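## Task

Place a blank in every one of the four vise stations and clamp it; pushing a station's valve knob in clamps it and pulling the knob out releases it. Next, switch the selector to JOB, wait until the amber lamp on the cabinet top goes dark, and enter the keys 53, 35, 45, 43, 55, 54, 33, 44, 34 in exactly that sequence, each one once and no other keys. Only the key the machine registers matters, and it may differ from the key physically pressed. The machine begins in TEACH mode, where presses are not counted; in TEACH a press lights the registered key (key names are printed beneath the keys), but this works only when all four stations are empty. When finished, no blank may extend beyond either end of its station's moving jaw, and everything must stay in place without the robot holding it.

## Robot and tools

Robot: one six-joint arm with a two-finger parallel gripper, simulated. Joint ranges in rad, base to hand: waist -6.283..6.283, shoulder -2.059..2.094, elbow -3.927..0.192, forearm roll -6.283..6.283, wrist pitch -1.693..3.142, wrist roll -6.283..6.283. The elbow cannot fully straighten. Every joint target moves at most 3.14 rad/s.

Scene frame: origin on the table surface under the arm base, +z up, +y to the left when facing along +x. All positions are metres in this frame. The base may sit slightly tilted to the table, and reported hand positions get less accurate at long reach.

Gripper frame: the fingers extend along the gripper's +z and close along its y axis. The reported end_effector_position is the point between the pads when closed, about 2 cm short of the fingertips; closing pushes the tips roughly 10 mm further along +z.

A command row is always 8 numbers for the single arm: x, y, z, qw, qx, qy, qz, opening. The first three are an absolute target position (m, scene frame), the next four an absolute orientation quaternion with w first (scene frame), so the row is a pose, not an offset. Opening ranges -1 (closed) to +1 (fully open, 0.084 m). Repeat the desired quaternion in every row; copying the last reported one lets it drift. Any target more than 0.6 m away from the last reported position along any gripper axis gets the call refused, and nothing is sent.

Each control step (1/30 s) the commanded pose is clipped to within 70 mm and 16 degrees of the measured pose, then reached by damped inverse kinematics, favouring position over orientation. After an action ends the arm only continues to the last clipped pose, so a distant target may need several calls; check the reported pose.

Tools:
execute_actions: argument actions, a list with zero or one item. Empty list: just returns the state. An item {"rows": [[8 numbers], ...], "steps": n} runs n steps (1..15, default 15) with up to 15 rows, one per step, the last row repeating. An item {"steps": n} alone is a wait of up to 300 steps, counted from the previous result, so thinking time is included. Optional pictures (boolean) toggles camera images.
move: target is one 8-number row as above (absolute pose); speed in m/s, 0.002..0.5, default 0.25, with rotation capped at twice that in rad/s. It drives a straight path lasting 0.5 to 10 s (longer paths are cut off short), turning the short way round. It does not avoid obstacles, the hand can lag, stray or overshoot the speed (worst near full reach), and the opening is applied at the start. It ends when path and fingers are settled, or 5 s past the path end. Its result adds a move: line: done (at rest near target), or off_target, moving, held, fault; plus distance to target and limits (paced = pose clipped; held = some steps blocked, after which the arm may jump faster). Faster moves and targets set deeper past a contact hit and press harder.
wait: seconds 0..10; lets the scene run with no new command.
zoom_image: camera (cam_high, cam_low, cam_wrist) and region [x0, y0, x1, y1] in pixels of that camera's latest image, origin top-left, at most 504x504.
finished_scene: scene, the integer number of the current scene; ends and grades it irreversibly and reports whether the job was done. Replying without any tool call ends everything.

Result lines: gripper position and quaternion (wxyz), linear and angular velocities (m/s, rad/s), grip_measured (the finger opening on the command scale), and when nothing is pending a Hand target line giving the pose being driven toward. A pose unreachable line means the clearance check (which treats the mount block or post as arm) altered or blocked a command; HELD flags each affected step. The simulation keeps running while the operator thinks.

Gripping: to hold something, command an opening well under grip_measured; the bigger the gap, the firmer the squeeze (about 24 N per pad, up to roughly 6 cm wide parts). -1 gives full force on parts thicker than about half a millimetre. Sending grip_measured back still squeezes lightly; wide parts may slip. Fast closes can hit hard.

Hazards: if contact torque reaches a joint's limit (waist 45.5, shoulder 45.5, elbow 27.3, forearm roll 27.3, wrist pitch 18.2, wrist roll 18.2 N m, held loads included) the arm halts, backs that joint off, freezes 10 s and drops the rest of the call. Holding loads warms motors: a MOTOR HOT line appears from 65 °C, and at 80 °C an OVER-TEMPERATURE FAULT brakes the arm until it cools. Avoid dropping items, slamming, hard pushes, and anything leaving the table, which fails the job. Loose objects may occasionally be nudged by an outside disturbance.

Cameras: cam_high, cam_low and cam_wrist, each 672x504, returned in that order. Calibration (pinhole plus radial distortion, OpenCV style, K and T_world_to_cam) is supplied; fixed cameras may be off by a couple of degrees and under a centimetre, and the wrist camera pose is derived from joint readings.

Each tool is called after ">>>" as name([rows], argument=value, ...), one row to a line, values as JSON.

## Session

>>> execute_actions(actions=[])

Scene clock: 0.00 s of 9600.00 s.
end_effector_position=(+0.1836, -0.4508, +0.2496) grip_measured=+1.00 end_effector_quat_wxyz=(+0.482, +0.535, +0.400, -0.567) end_effector_velocity=(-0.000, +0.000, +0.000) end_effector_angular_velocity=(-0.001, +0.001, -0.000)
Joint positions: [-0.744  0.413 -0.632 -2.11   1.448 -0.14   0.084]
Joint velocities: [-0.    -0.     0.     0.     0.001 -0.    -0.   ]
Motor temperatures (°C, as the motors report them): [35 35 39 36 36 36]
Hand target: +0.184, -0.451, +0.250; +0.482, +0.535, +0.400, -0.567

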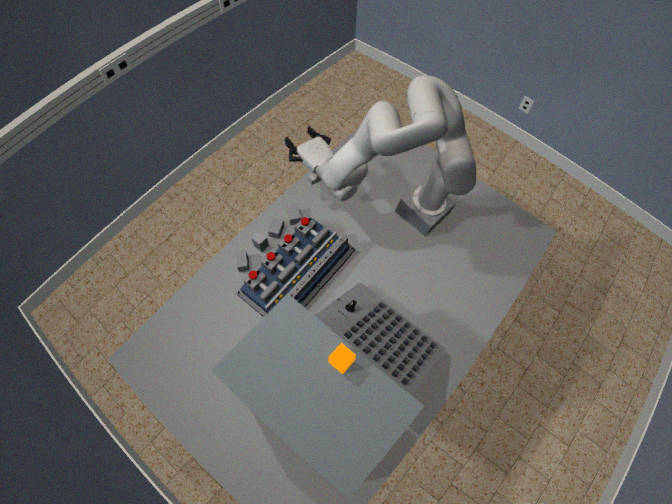

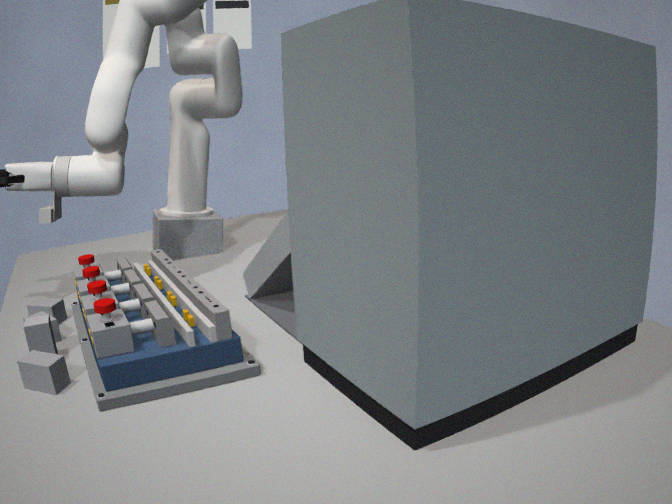

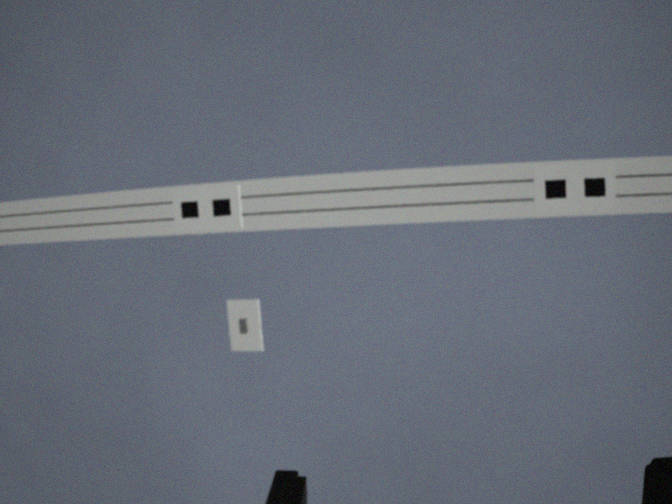

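>>> zoom_image(camera="cam_high", region=[220, 190, 460, 400])

>>> zoom_image(camera="cam_low", region=[0, 230, 300, 420])

Region (220, 190, 460, 400) of cam_high's 672x504 image, scaled by 2.100, with more detail than that image has; it fills the top 441 rows of this view, and the rest is white.

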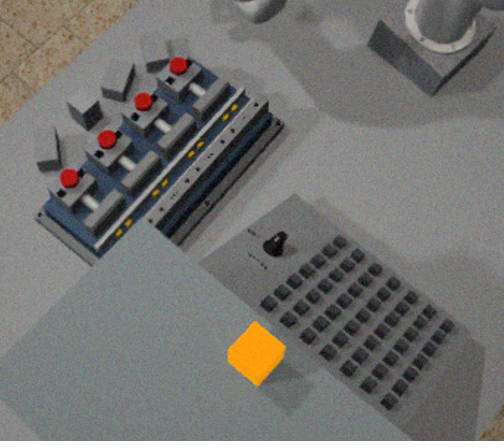

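Region (0, 230, 300, 420) of cam_low's 672x504 image, scaled by 1.680, with more detail than that image has; it fills the top 319 rows of this view, and the rest is white.

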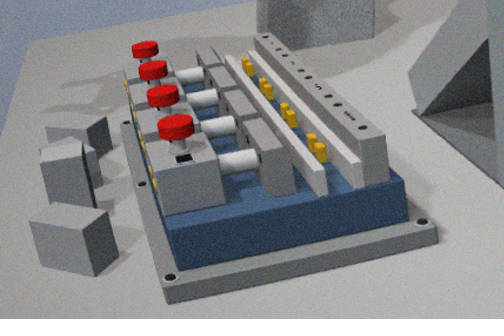

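>>> move(target=[0.48,-0.33,0.33,0,0.707,0.707,0,1])

Scene clock: 10.83 s of 9600.00 s.
end_effector_position=(+0.4811, -0.3312, +0.3302) grip_measured=+1.00 end_effector_quat_wxyz=(+0.001, +0.708, +0.706, -0.001) end_effector_velocity=(+0.002, +0.000, +0.001) end_effector_angular_velocity=(+0.013, +0.005, -0.000)
Joint positions: [-0.648  0.517 -1.796  0.098  1.345 -2.274  0.084]
Joint velocities: [-0.001  0.019 -0.034  0.006  0.027 -0.001  0.   ]
Motor temperatures (°C, as the motors report them): [35 35 40 36 36 36]
Hand target: +0.481, -0.331, +0.330; -0.000, +0.708, +0.706, -0.001
Off the commanded pose: 0.002 m, 0 deg.
After step 90, 3.90 s passed at rest.
move: done
camera_calibration (this result's frames):
cam_wrist: T_world_to_cam=[[0.999555, 0.0106588, -0.0278577, -0.431171], [0.0108693, -0.999913, 0.00741595, -0.27085], [-0.0277763, -0.00771544, -0.999584, 0.473945], [0, 0, 0, 1]] pos_world=[0.447088, -0.262574, 0.463745]

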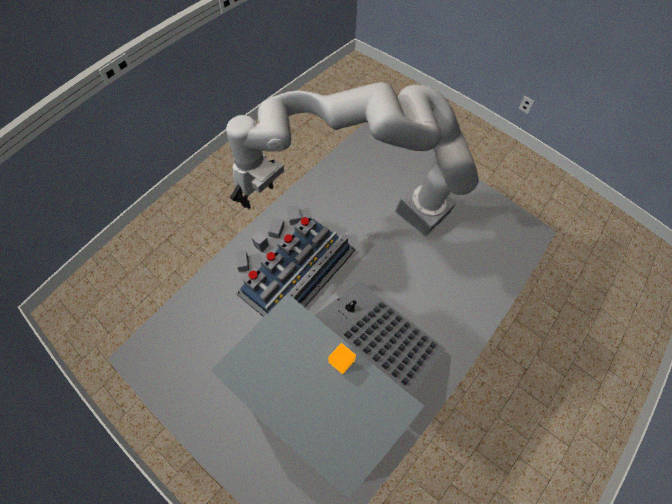

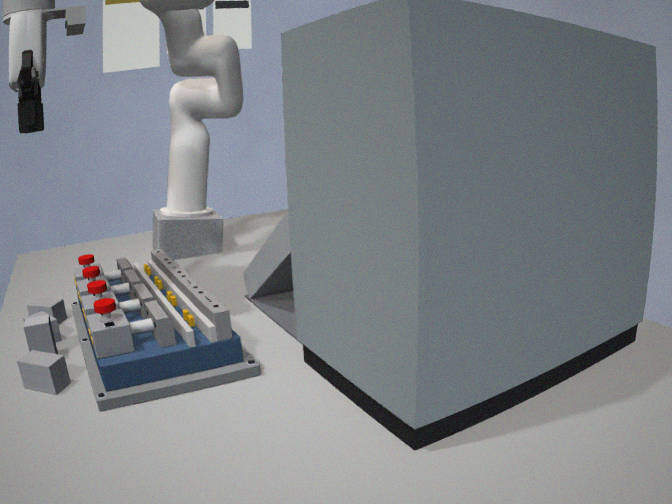

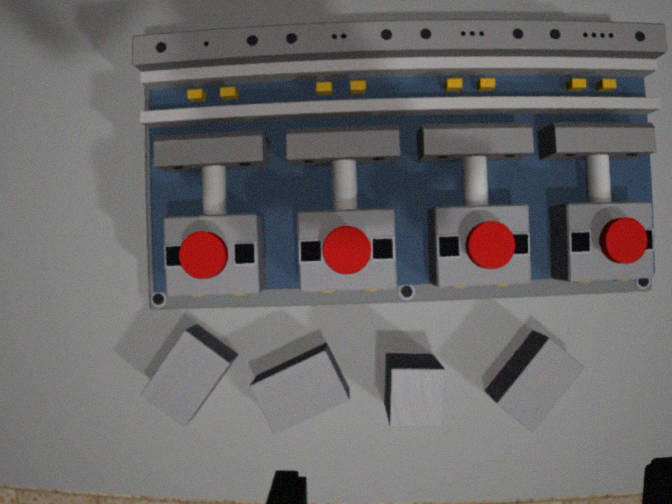

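>>> move(target=[0.40,0.15,0.32,0.301,0,0.954,0,-1])

Scene clock: 19.77 s of 9600.00 s.
end_effector_position=(+0.4009, +0.1494, +0.3201) grip_measured=-1.00 end_effector_quat_wxyz=(+0.300, +0.000, +0.954, -0.000) end_effector_velocity=(-0.000, +0.002, -0.000) end_effector_angular_velocity=(-0.004, -0.003, +0.005)
Joint positions: [ 0.341 -0.628 -0.391 -0.221  0.403 -2.618  0.   ]
Joint velocities: [ 0.006  0.001  0.    -0.012 -0.002  0.01   0.   ]
Motor temperatures (°C, as the motors report them): [35 36 41 36 36 36]
Hand target: +0.401, +0.150, +0.320; +0.300, -0.000, +0.954, -0.000
Off the commanded pose: 0.001 m, 0 deg.
After step 90, 2.07 s passed at rest.
move: done
camera_calibration (this result's frames):
cam_wrist: T_world_to_cam=[[0.00567638, 0.999546, -0.0295956, -0.105173], [0.817268, 0.0124173, 0.576124, -0.445904], [0.57623, -0.0274579, -0.816827, 0.167568], [0, 0, 0, 1]] pos_world=[0.268463, 0.115264, 0.390657]

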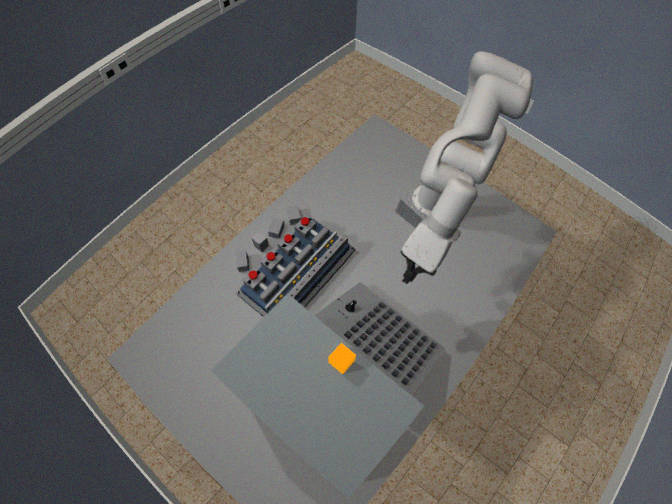

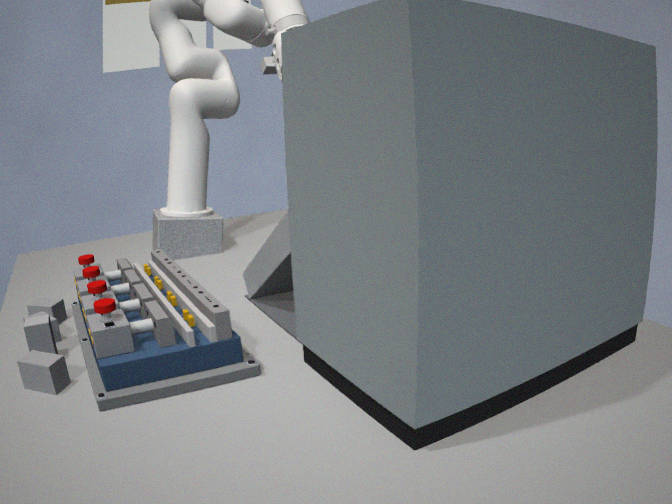

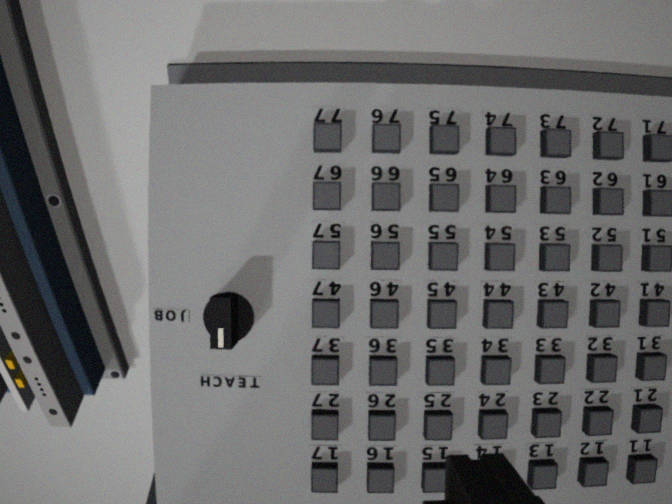

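>>> zoom_image(camera="cam_wrist", region=[300, 100, 672, 400])

Region (300, 100, 672, 400) of cam_wrist's 672x504 image, scaled by 1.355, with more detail than that image has; it fills the top 406 rows of this view, and the rest is white.

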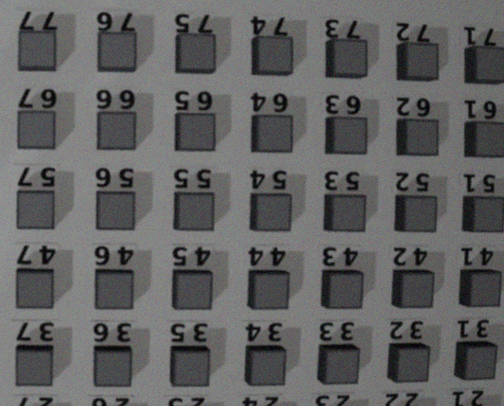

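>>> move(target=[0.448,0.172,0.146,0.259,0,0.966,0,-1])

Scene clock: 28.87 s of 9600.00 s.
end_effector_position=(+0.4475, +0.1716, +0.1470) grip_measured=-1.00 end_effector_quat_wxyz=(+0.234, -0.004, +0.972, +0.012) end_effector_velocity=(+0.001, +0.000, -0.002) end_effector_angular_velocity=(-0.034, -0.019, -0.018)
Joint positions: [ 0.258  0.081 -0.563 -0.777 -0.029 -2.112  0.   ]
Joint velocities: [-0.044  0.022 -0.072 -0.486  0.044  0.448  0.   ]
Motor temperatures (°C, as the motors report them): [35 36 41 36 36 36]
Hand target: +0.448, +0.171, +0.147; +0.235, -0.003, +0.972, +0.009
Off the commanded pose: 0.001 m, 3 deg.
After step 90, 4.67 s passed at rest.
move: off_target
camera_calibration (this result's frames):
cam_wrist: T_world_to_cam=[[-0.0116994, 0.999887, -0.00945544, -0.12801], [0.887927, 0.014737, 0.459748, -0.399468], [0.459836, -0.00301696, -0.887999, 0.0583106], [0, 0, 0, 1]] pos_world=[0.326387, 0.134059, 0.234224]

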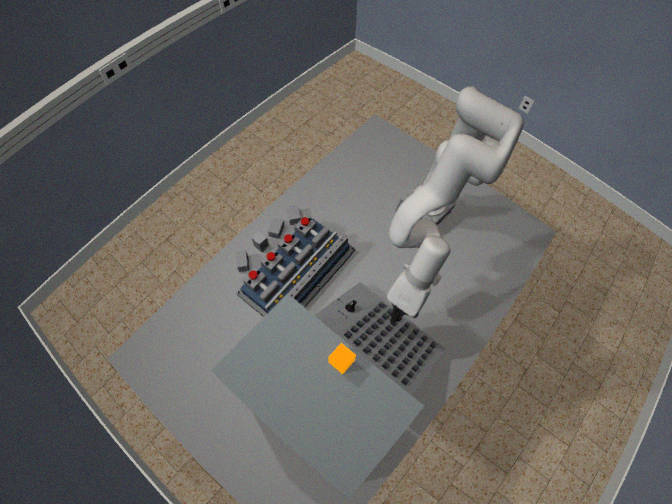

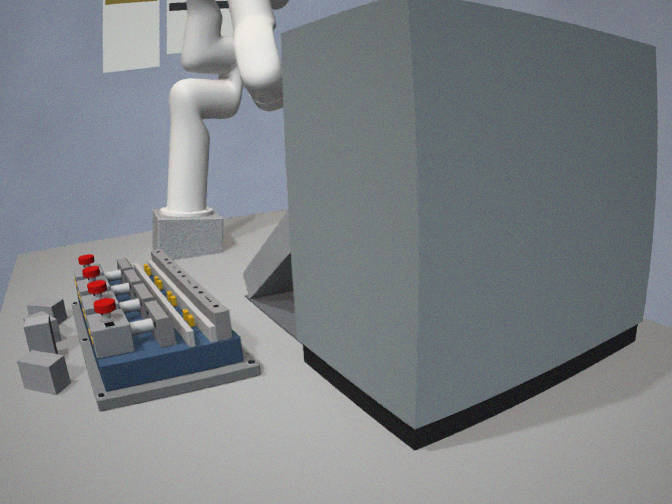

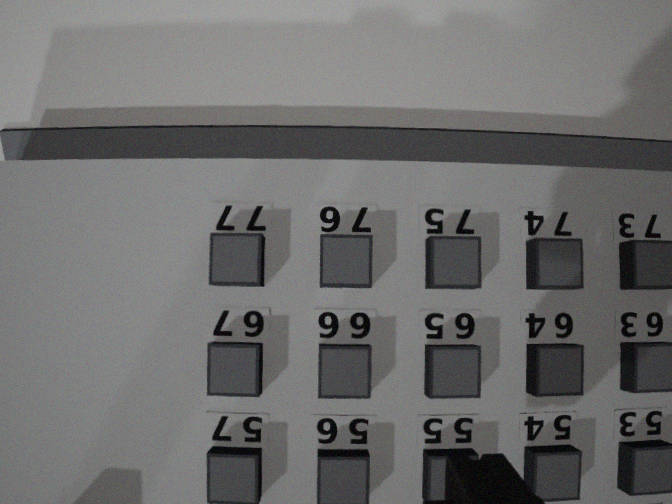

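>>> move(target=[0.4765,0.172,0.14,0.087,0,0.996,0,-1])

>>> move(target=[0.4765,0.172,0.112,0.087,0,0.996,0,-1], speed=0.03)

Scene clock: 35.07 s of 9600.00 s.
end_effector_position=(+0.4765, +0.1718, +0.1399) grip_measured=-1.00 end_effector_quat_wxyz=(+0.088, +0.000, +0.996, -0.001) end_effector_velocity=(+0.001, -0.000, +0.000) end_effector_angular_velocity=(+0.008, +0.008, +0.004)
Joint positions: [ 0.355  0.197 -0.842  0.113  0.434 -2.905  0.   ]
Joint velocities: [-0.003  0.003 -0.008  0.026  0.011 -0.029  0.   ]
Motor temperatures (°C, as the motors report them): [35 36 41 36 36 36]
Hand target: +0.477, +0.172, +0.140; +0.087, +0.000, +0.996, -0.001
Off the commanded pose: 0.000 m, 0 deg.
After step 90, 1.67 s passed at rest.
move: done
camera_calibration (this result's frames):
cam_wrist: T_world_to_cam=[[-0.00683221, 0.999476, -0.0316432, -0.127042], [0.983675, 0.012408, 0.179528, -0.427982], [0.179827, -0.0299001, -0.983244, 0.190018], [0, 0, 0, 1]] pos_world=[0.385957, 0.137967, 0.259649]

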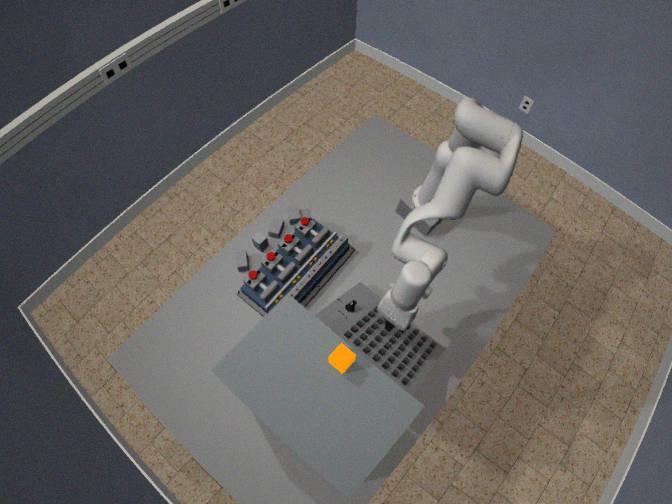

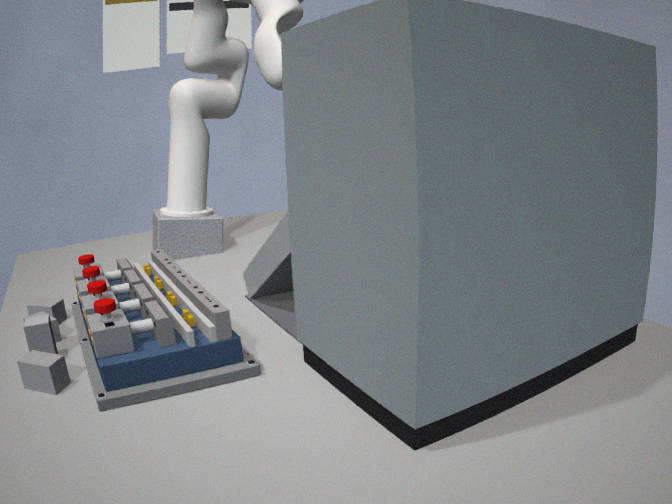

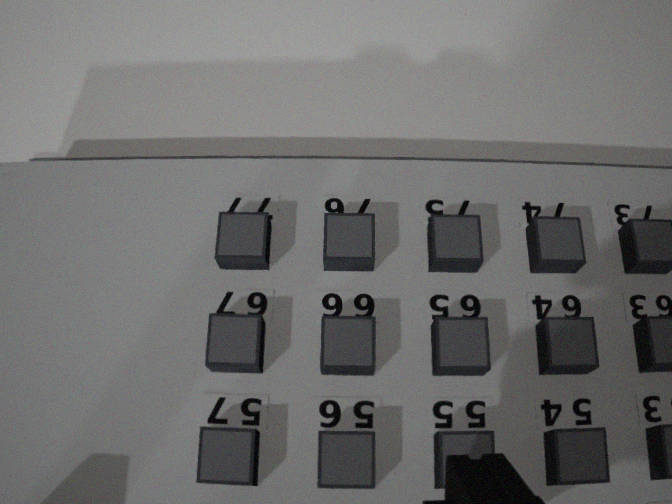

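Scene clock: 36.23 s of 9600.00 s.
end_effector_position=(+0.4792, +0.1731, +0.1228) grip_measured=-1.00 end_effector_quat_wxyz=(+0.095, +0.000, +0.995, +0.003) end_effector_velocity=(+0.001, +0.001, +0.001) end_effector_angular_velocity=(+0.006, -0.017, +0.002)
Joint positions: [ 0.363  0.243 -0.837  0.137  0.367 -2.921  0.   ]
Joint velocities: [ 0.003 -0.003  0.009  0.006 -0.024 -0.004  0.   ]
Motor temperatures (°C, as the motors report them): [35 36 41 36 36 36]
Hand target: +0.476, +0.172, +0.112; +0.087, +0.000, +0.996, -0.000
Off the commanded pose: 0.011 m, 1 deg.
move: off_target
camera_calibration (this result's frames):
cam_wrist: T_world_to_cam=[[-0.00727378, 0.999695, -0.023611, -0.129759], [0.980976, 0.0117143, 0.193777, -0.42795], [0.193994, -0.0217524, -0.980761, 0.164326], [0, 0, 0, 1]] pos_world=[0.386986, 0.138307, 0.241028]

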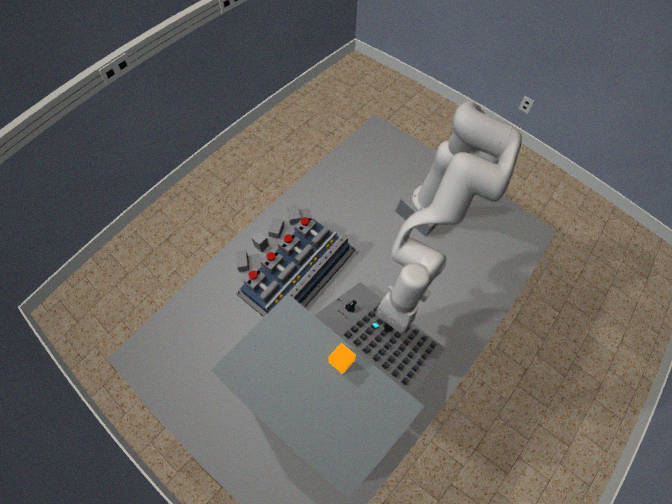

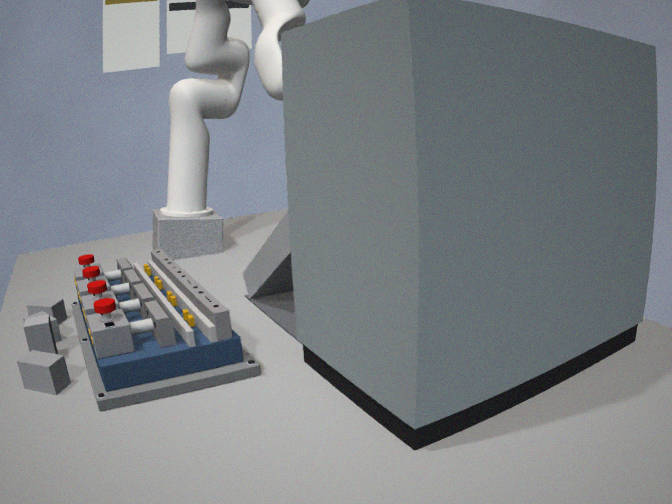

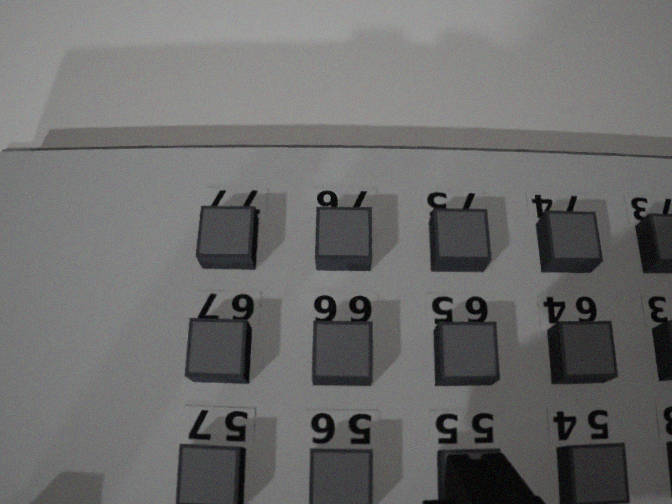

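Contact at z≈0.123; a key lit.

>>> zoom_image(camera="cam_high", region=[320, 280, 460, 400])

Region (320, 280, 460, 400) of cam_high's 672x504 image, scaled by 3.600, with more detail than that image has; it fills the top 432 rows of this view, and the rest is white.

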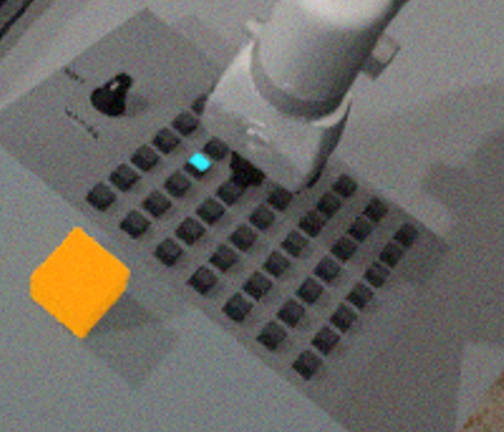

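>>> move(target=[0.4765,0.172,0.14,0.087,0,0.996,0,-1], speed=0.1)

>>> move(target=[0.446,0.207,0.125,0.087,0,0.996,0,-1], speed=0.1)

>>> move(target=[0.446,0.207,0.100,0.087,0,0.996,0,-1], speed=0.03)

>>> move(target=[0.40,0.207,0.20,0.087,0,0.996,0,-1], speed=0.1)

Scene clock: 42.27 s of 9600.00 s.
end_effector_position=(+0.4765, +0.1722, +0.1395) grip_measured=-1.00 end_effector_quat_wxyz=(+0.087, -0.000, +0.996, +0.000) end_effector_velocity=(-0.001, -0.001, +0.002) end_effector_angular_velocity=(-0.001, +0.003, -0.002)
Joint positions: [ 0.355  0.198 -0.843  0.121  0.435 -2.912  0.   ]
Joint velocities: [-0.003 -0.007  0.001 -0.002  0.01   0.001  0.   ]
Motor temperatures (°C, as the motors report them): [35 36 41 36 37 36]
Hand target: +0.477, +0.172, +0.140; +0.087, -0.000, +0.996, +0.000
Off the commanded pose: 0.001 m, 0 deg.
After step 90, 2.23 s passed at rest.
move: done
camera_calibration (this result's frames):
cam_wrist: T_world_to_cam=[[-0.00798312, 0.999548, -0.0289999, -0.127304], [0.983955, 0.0130212, 0.17794, -0.427876], [0.178237, -0.0271141, -0.983614, 0.190005], [0, 0, 0, 1]] pos_world=[0.386129, 0.13797, 0.259336]

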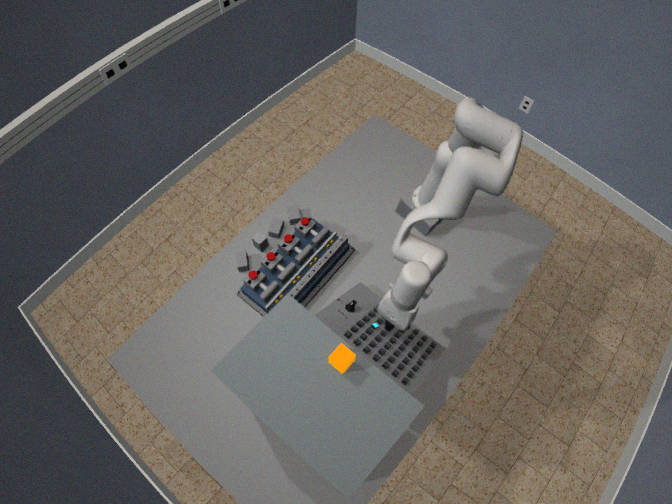

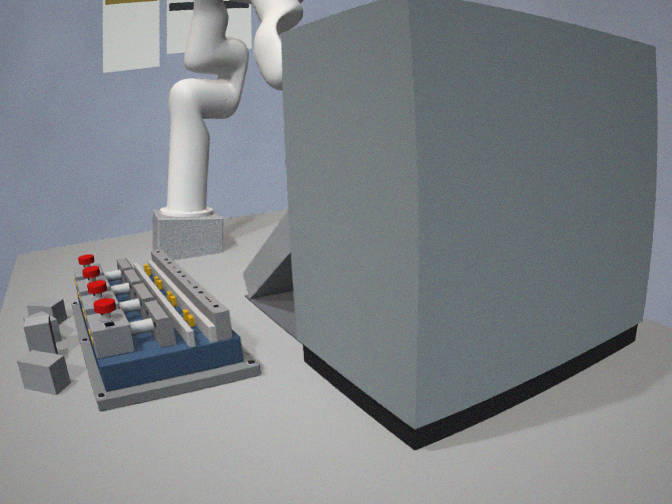

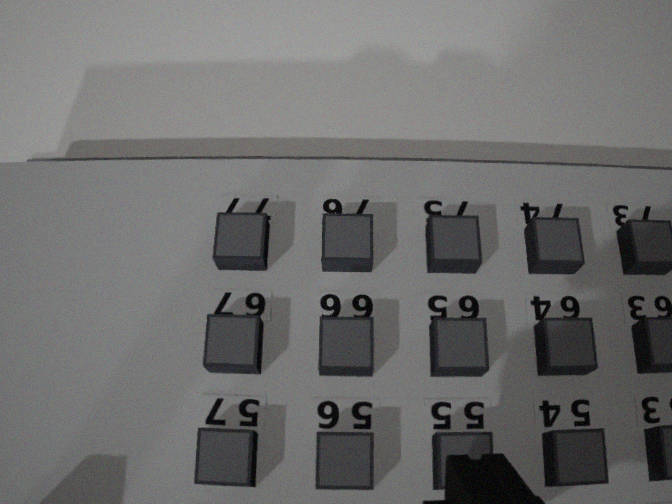

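Scene clock: 43.20 s of 9600.00 s.
end_effector_position=(+0.4463, +0.2067, +0.1252) grip_measured=-1.00 end_effector_quat_wxyz=(+0.087, +0.000, +0.996, -0.000) end_effector_velocity=(-0.002, +0.001, -0.001) end_effector_angular_velocity=(-0.002, +0.001, -0.001)
Joint positions: [ 0.45   0.182 -0.778  0.082  0.38  -2.785  0.   ]
Joint velocities: [ 0.005 -0.     0.003 -0.006 -0.001  0.011  0.   ]
Motor temperatures (°C, as the motors report them): [35 36 41 36 37 36]
Hand target: +0.446, +0.207, +0.125; +0.087, -0.000, +0.996, -0.000
Off the commanded pose: 0.000 m, 0 deg.
move: done
camera_calibration (this result's frames):
cam_wrist: T_world_to_cam=[[-0.00756371, 0.999549, -0.029049, -0.162701], [0.983908, 0.012625, 0.178227, -0.39608], [0.178514, -0.0272335, -0.98356, 0.182127], [0, 0, 0, 1]] pos_world=[0.355964, 0.172588, 0.244998]

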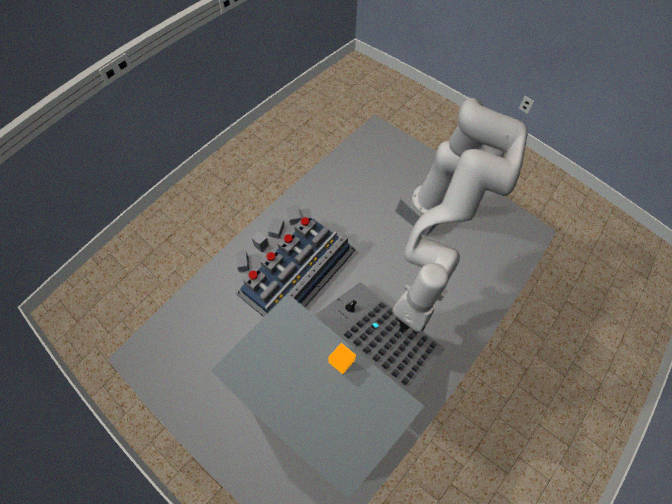

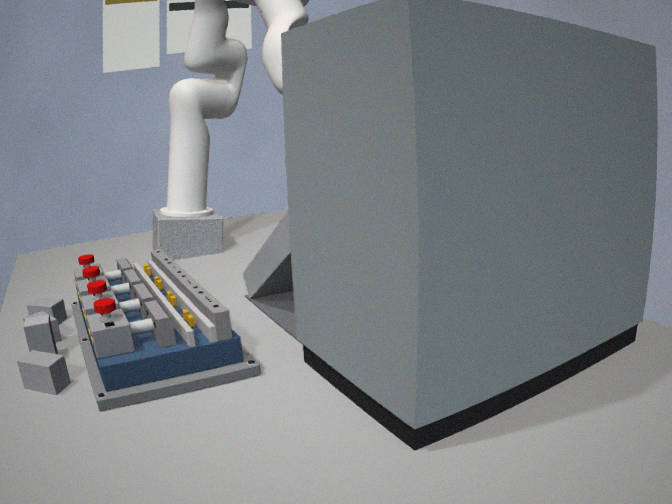

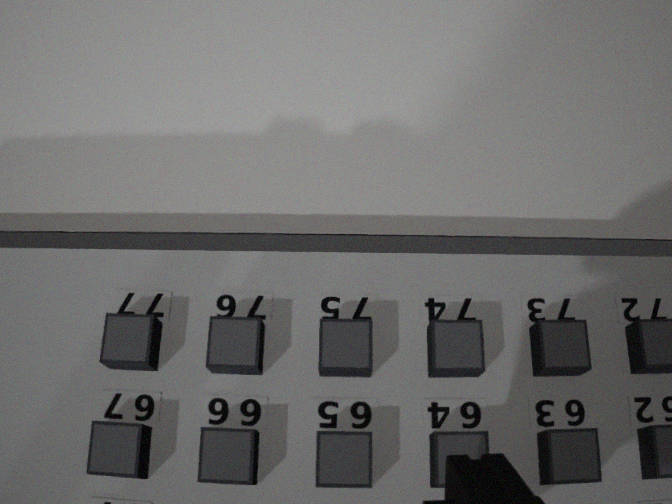

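Scene clock: 44.27 s of 9600.00 s.
end_effector_position=(+0.4480, +0.2079, +0.1045) grip_measured=-1.00 end_effector_quat_wxyz=(+0.090, +0.000, +0.996, +0.002) end_effector_velocity=(+0.000, +0.000, -0.003) end_effector_angular_velocity=(+0.001, -0.001, +0.000)
Joint positions: [ 0.458  0.242 -0.78   0.092  0.314 -2.788  0.   ]
Joint velocities: [ 0.001  0.01   0.     0.003 -0.012 -0.002  0.   ]
Motor temperatures (°C, as the motors report them): [35 36 41 36 37 36]
Hand target: +0.446, +0.207, +0.100; +0.087, +0.000, +0.996, -0.000
Off the commanded pose: 0.005 m, 0 deg.
move: off_target
camera_calibration (this result's frames):
cam_wrist: T_world_to_cam=[[-0.0074295, 0.999633, -0.0260662, -0.164811], [0.982695, 0.0121234, 0.184836, -0.394067], [0.185085, -0.0242419, -0.982424, 0.157838], [0, 0, 0, 1]] pos_world=[0.35681, 0.173354, 0.223605]

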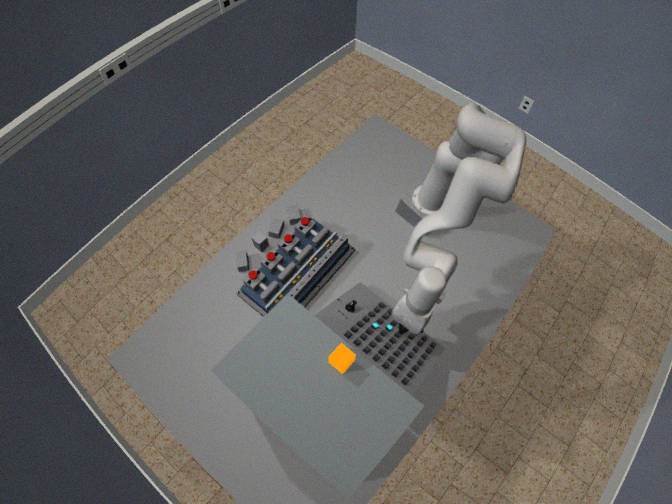

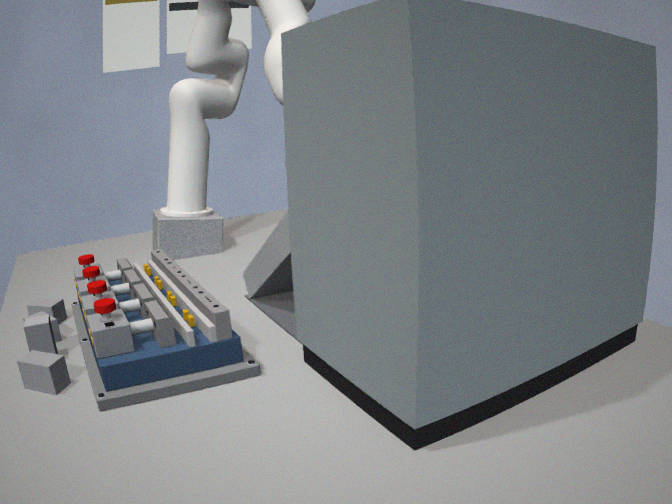

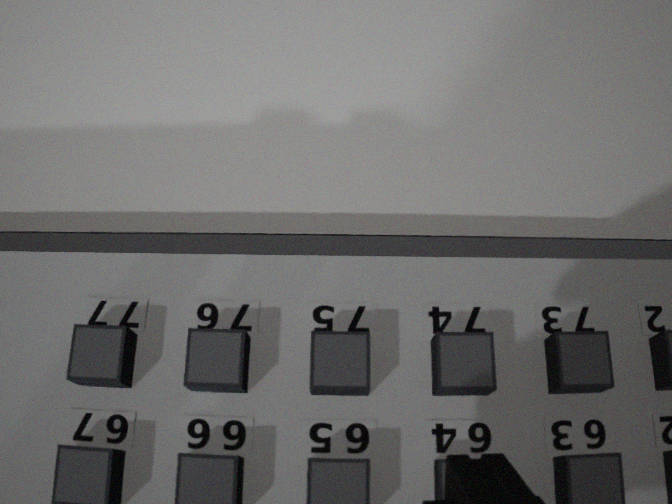

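Scene clock: 45.80 s of 9600.00 s.
end_effector_position=(+0.4002, +0.2072, +0.1994) grip_measured=-1.00 end_effector_quat_wxyz=(+0.087, -0.000, +0.996, +0.000) end_effector_velocity=(-0.001, +0.000, +0.003) end_effector_angular_velocity=(+0.001, -0.002, +0.000)
Joint positions: [ 0.473 -0.129 -0.662  0.048  0.575 -2.727  0.   ]
Joint velocities: [ 0.    -0.01   0.001 -0.001  0.007  0.001  0.   ]
Motor temperatures (°C, as the motors report them): [35 36 41 36 37 36]
Hand target: +0.400, +0.207, +0.200; +0.087, -0.000, +0.996, +0.000
Off the commanded pose: 0.001 m, 0 deg.
move: done
camera_calibration (this result's frames):
cam_wrist: T_world_to_cam=[[-0.00784113, 0.999549, -0.029001, -0.161286], [0.984054, 0.0128668, 0.177406, -0.363846], [0.177699, -0.0271475, -0.98371, 0.26367], [0, 0, 0, 1]] pos_world=[0.309926, 0.173052, 0.319245]

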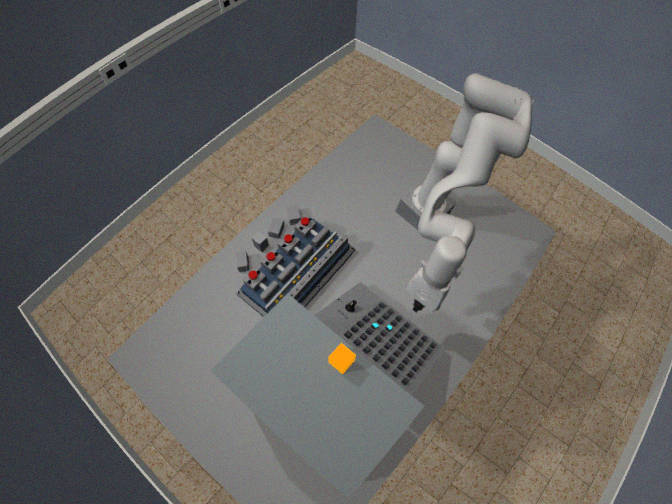

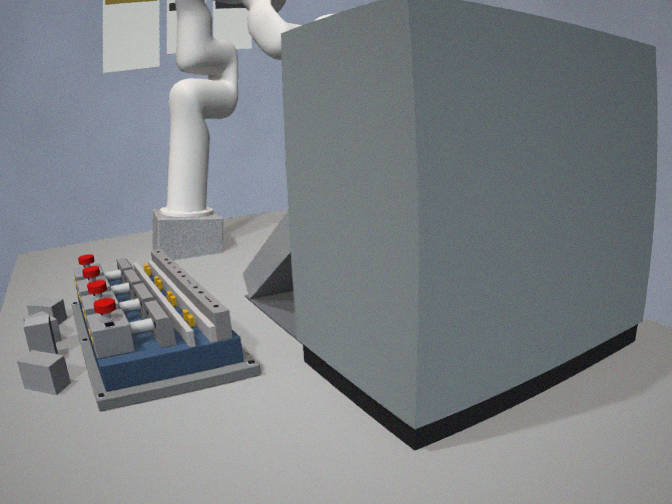

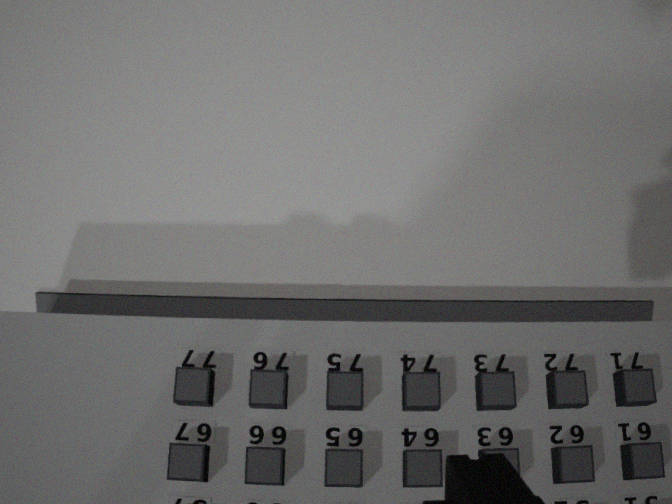

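>>> zoom_image(camera="cam_high", region=[320, 280, 460, 400])

Region (320, 280, 460, 400) of cam_high's 672x504 image, scaled by 3.600, with more detail than that image has; it fills the top 432 rows of this view, and the rest is white.

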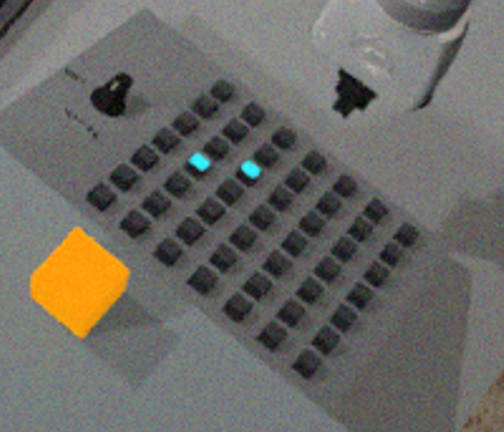

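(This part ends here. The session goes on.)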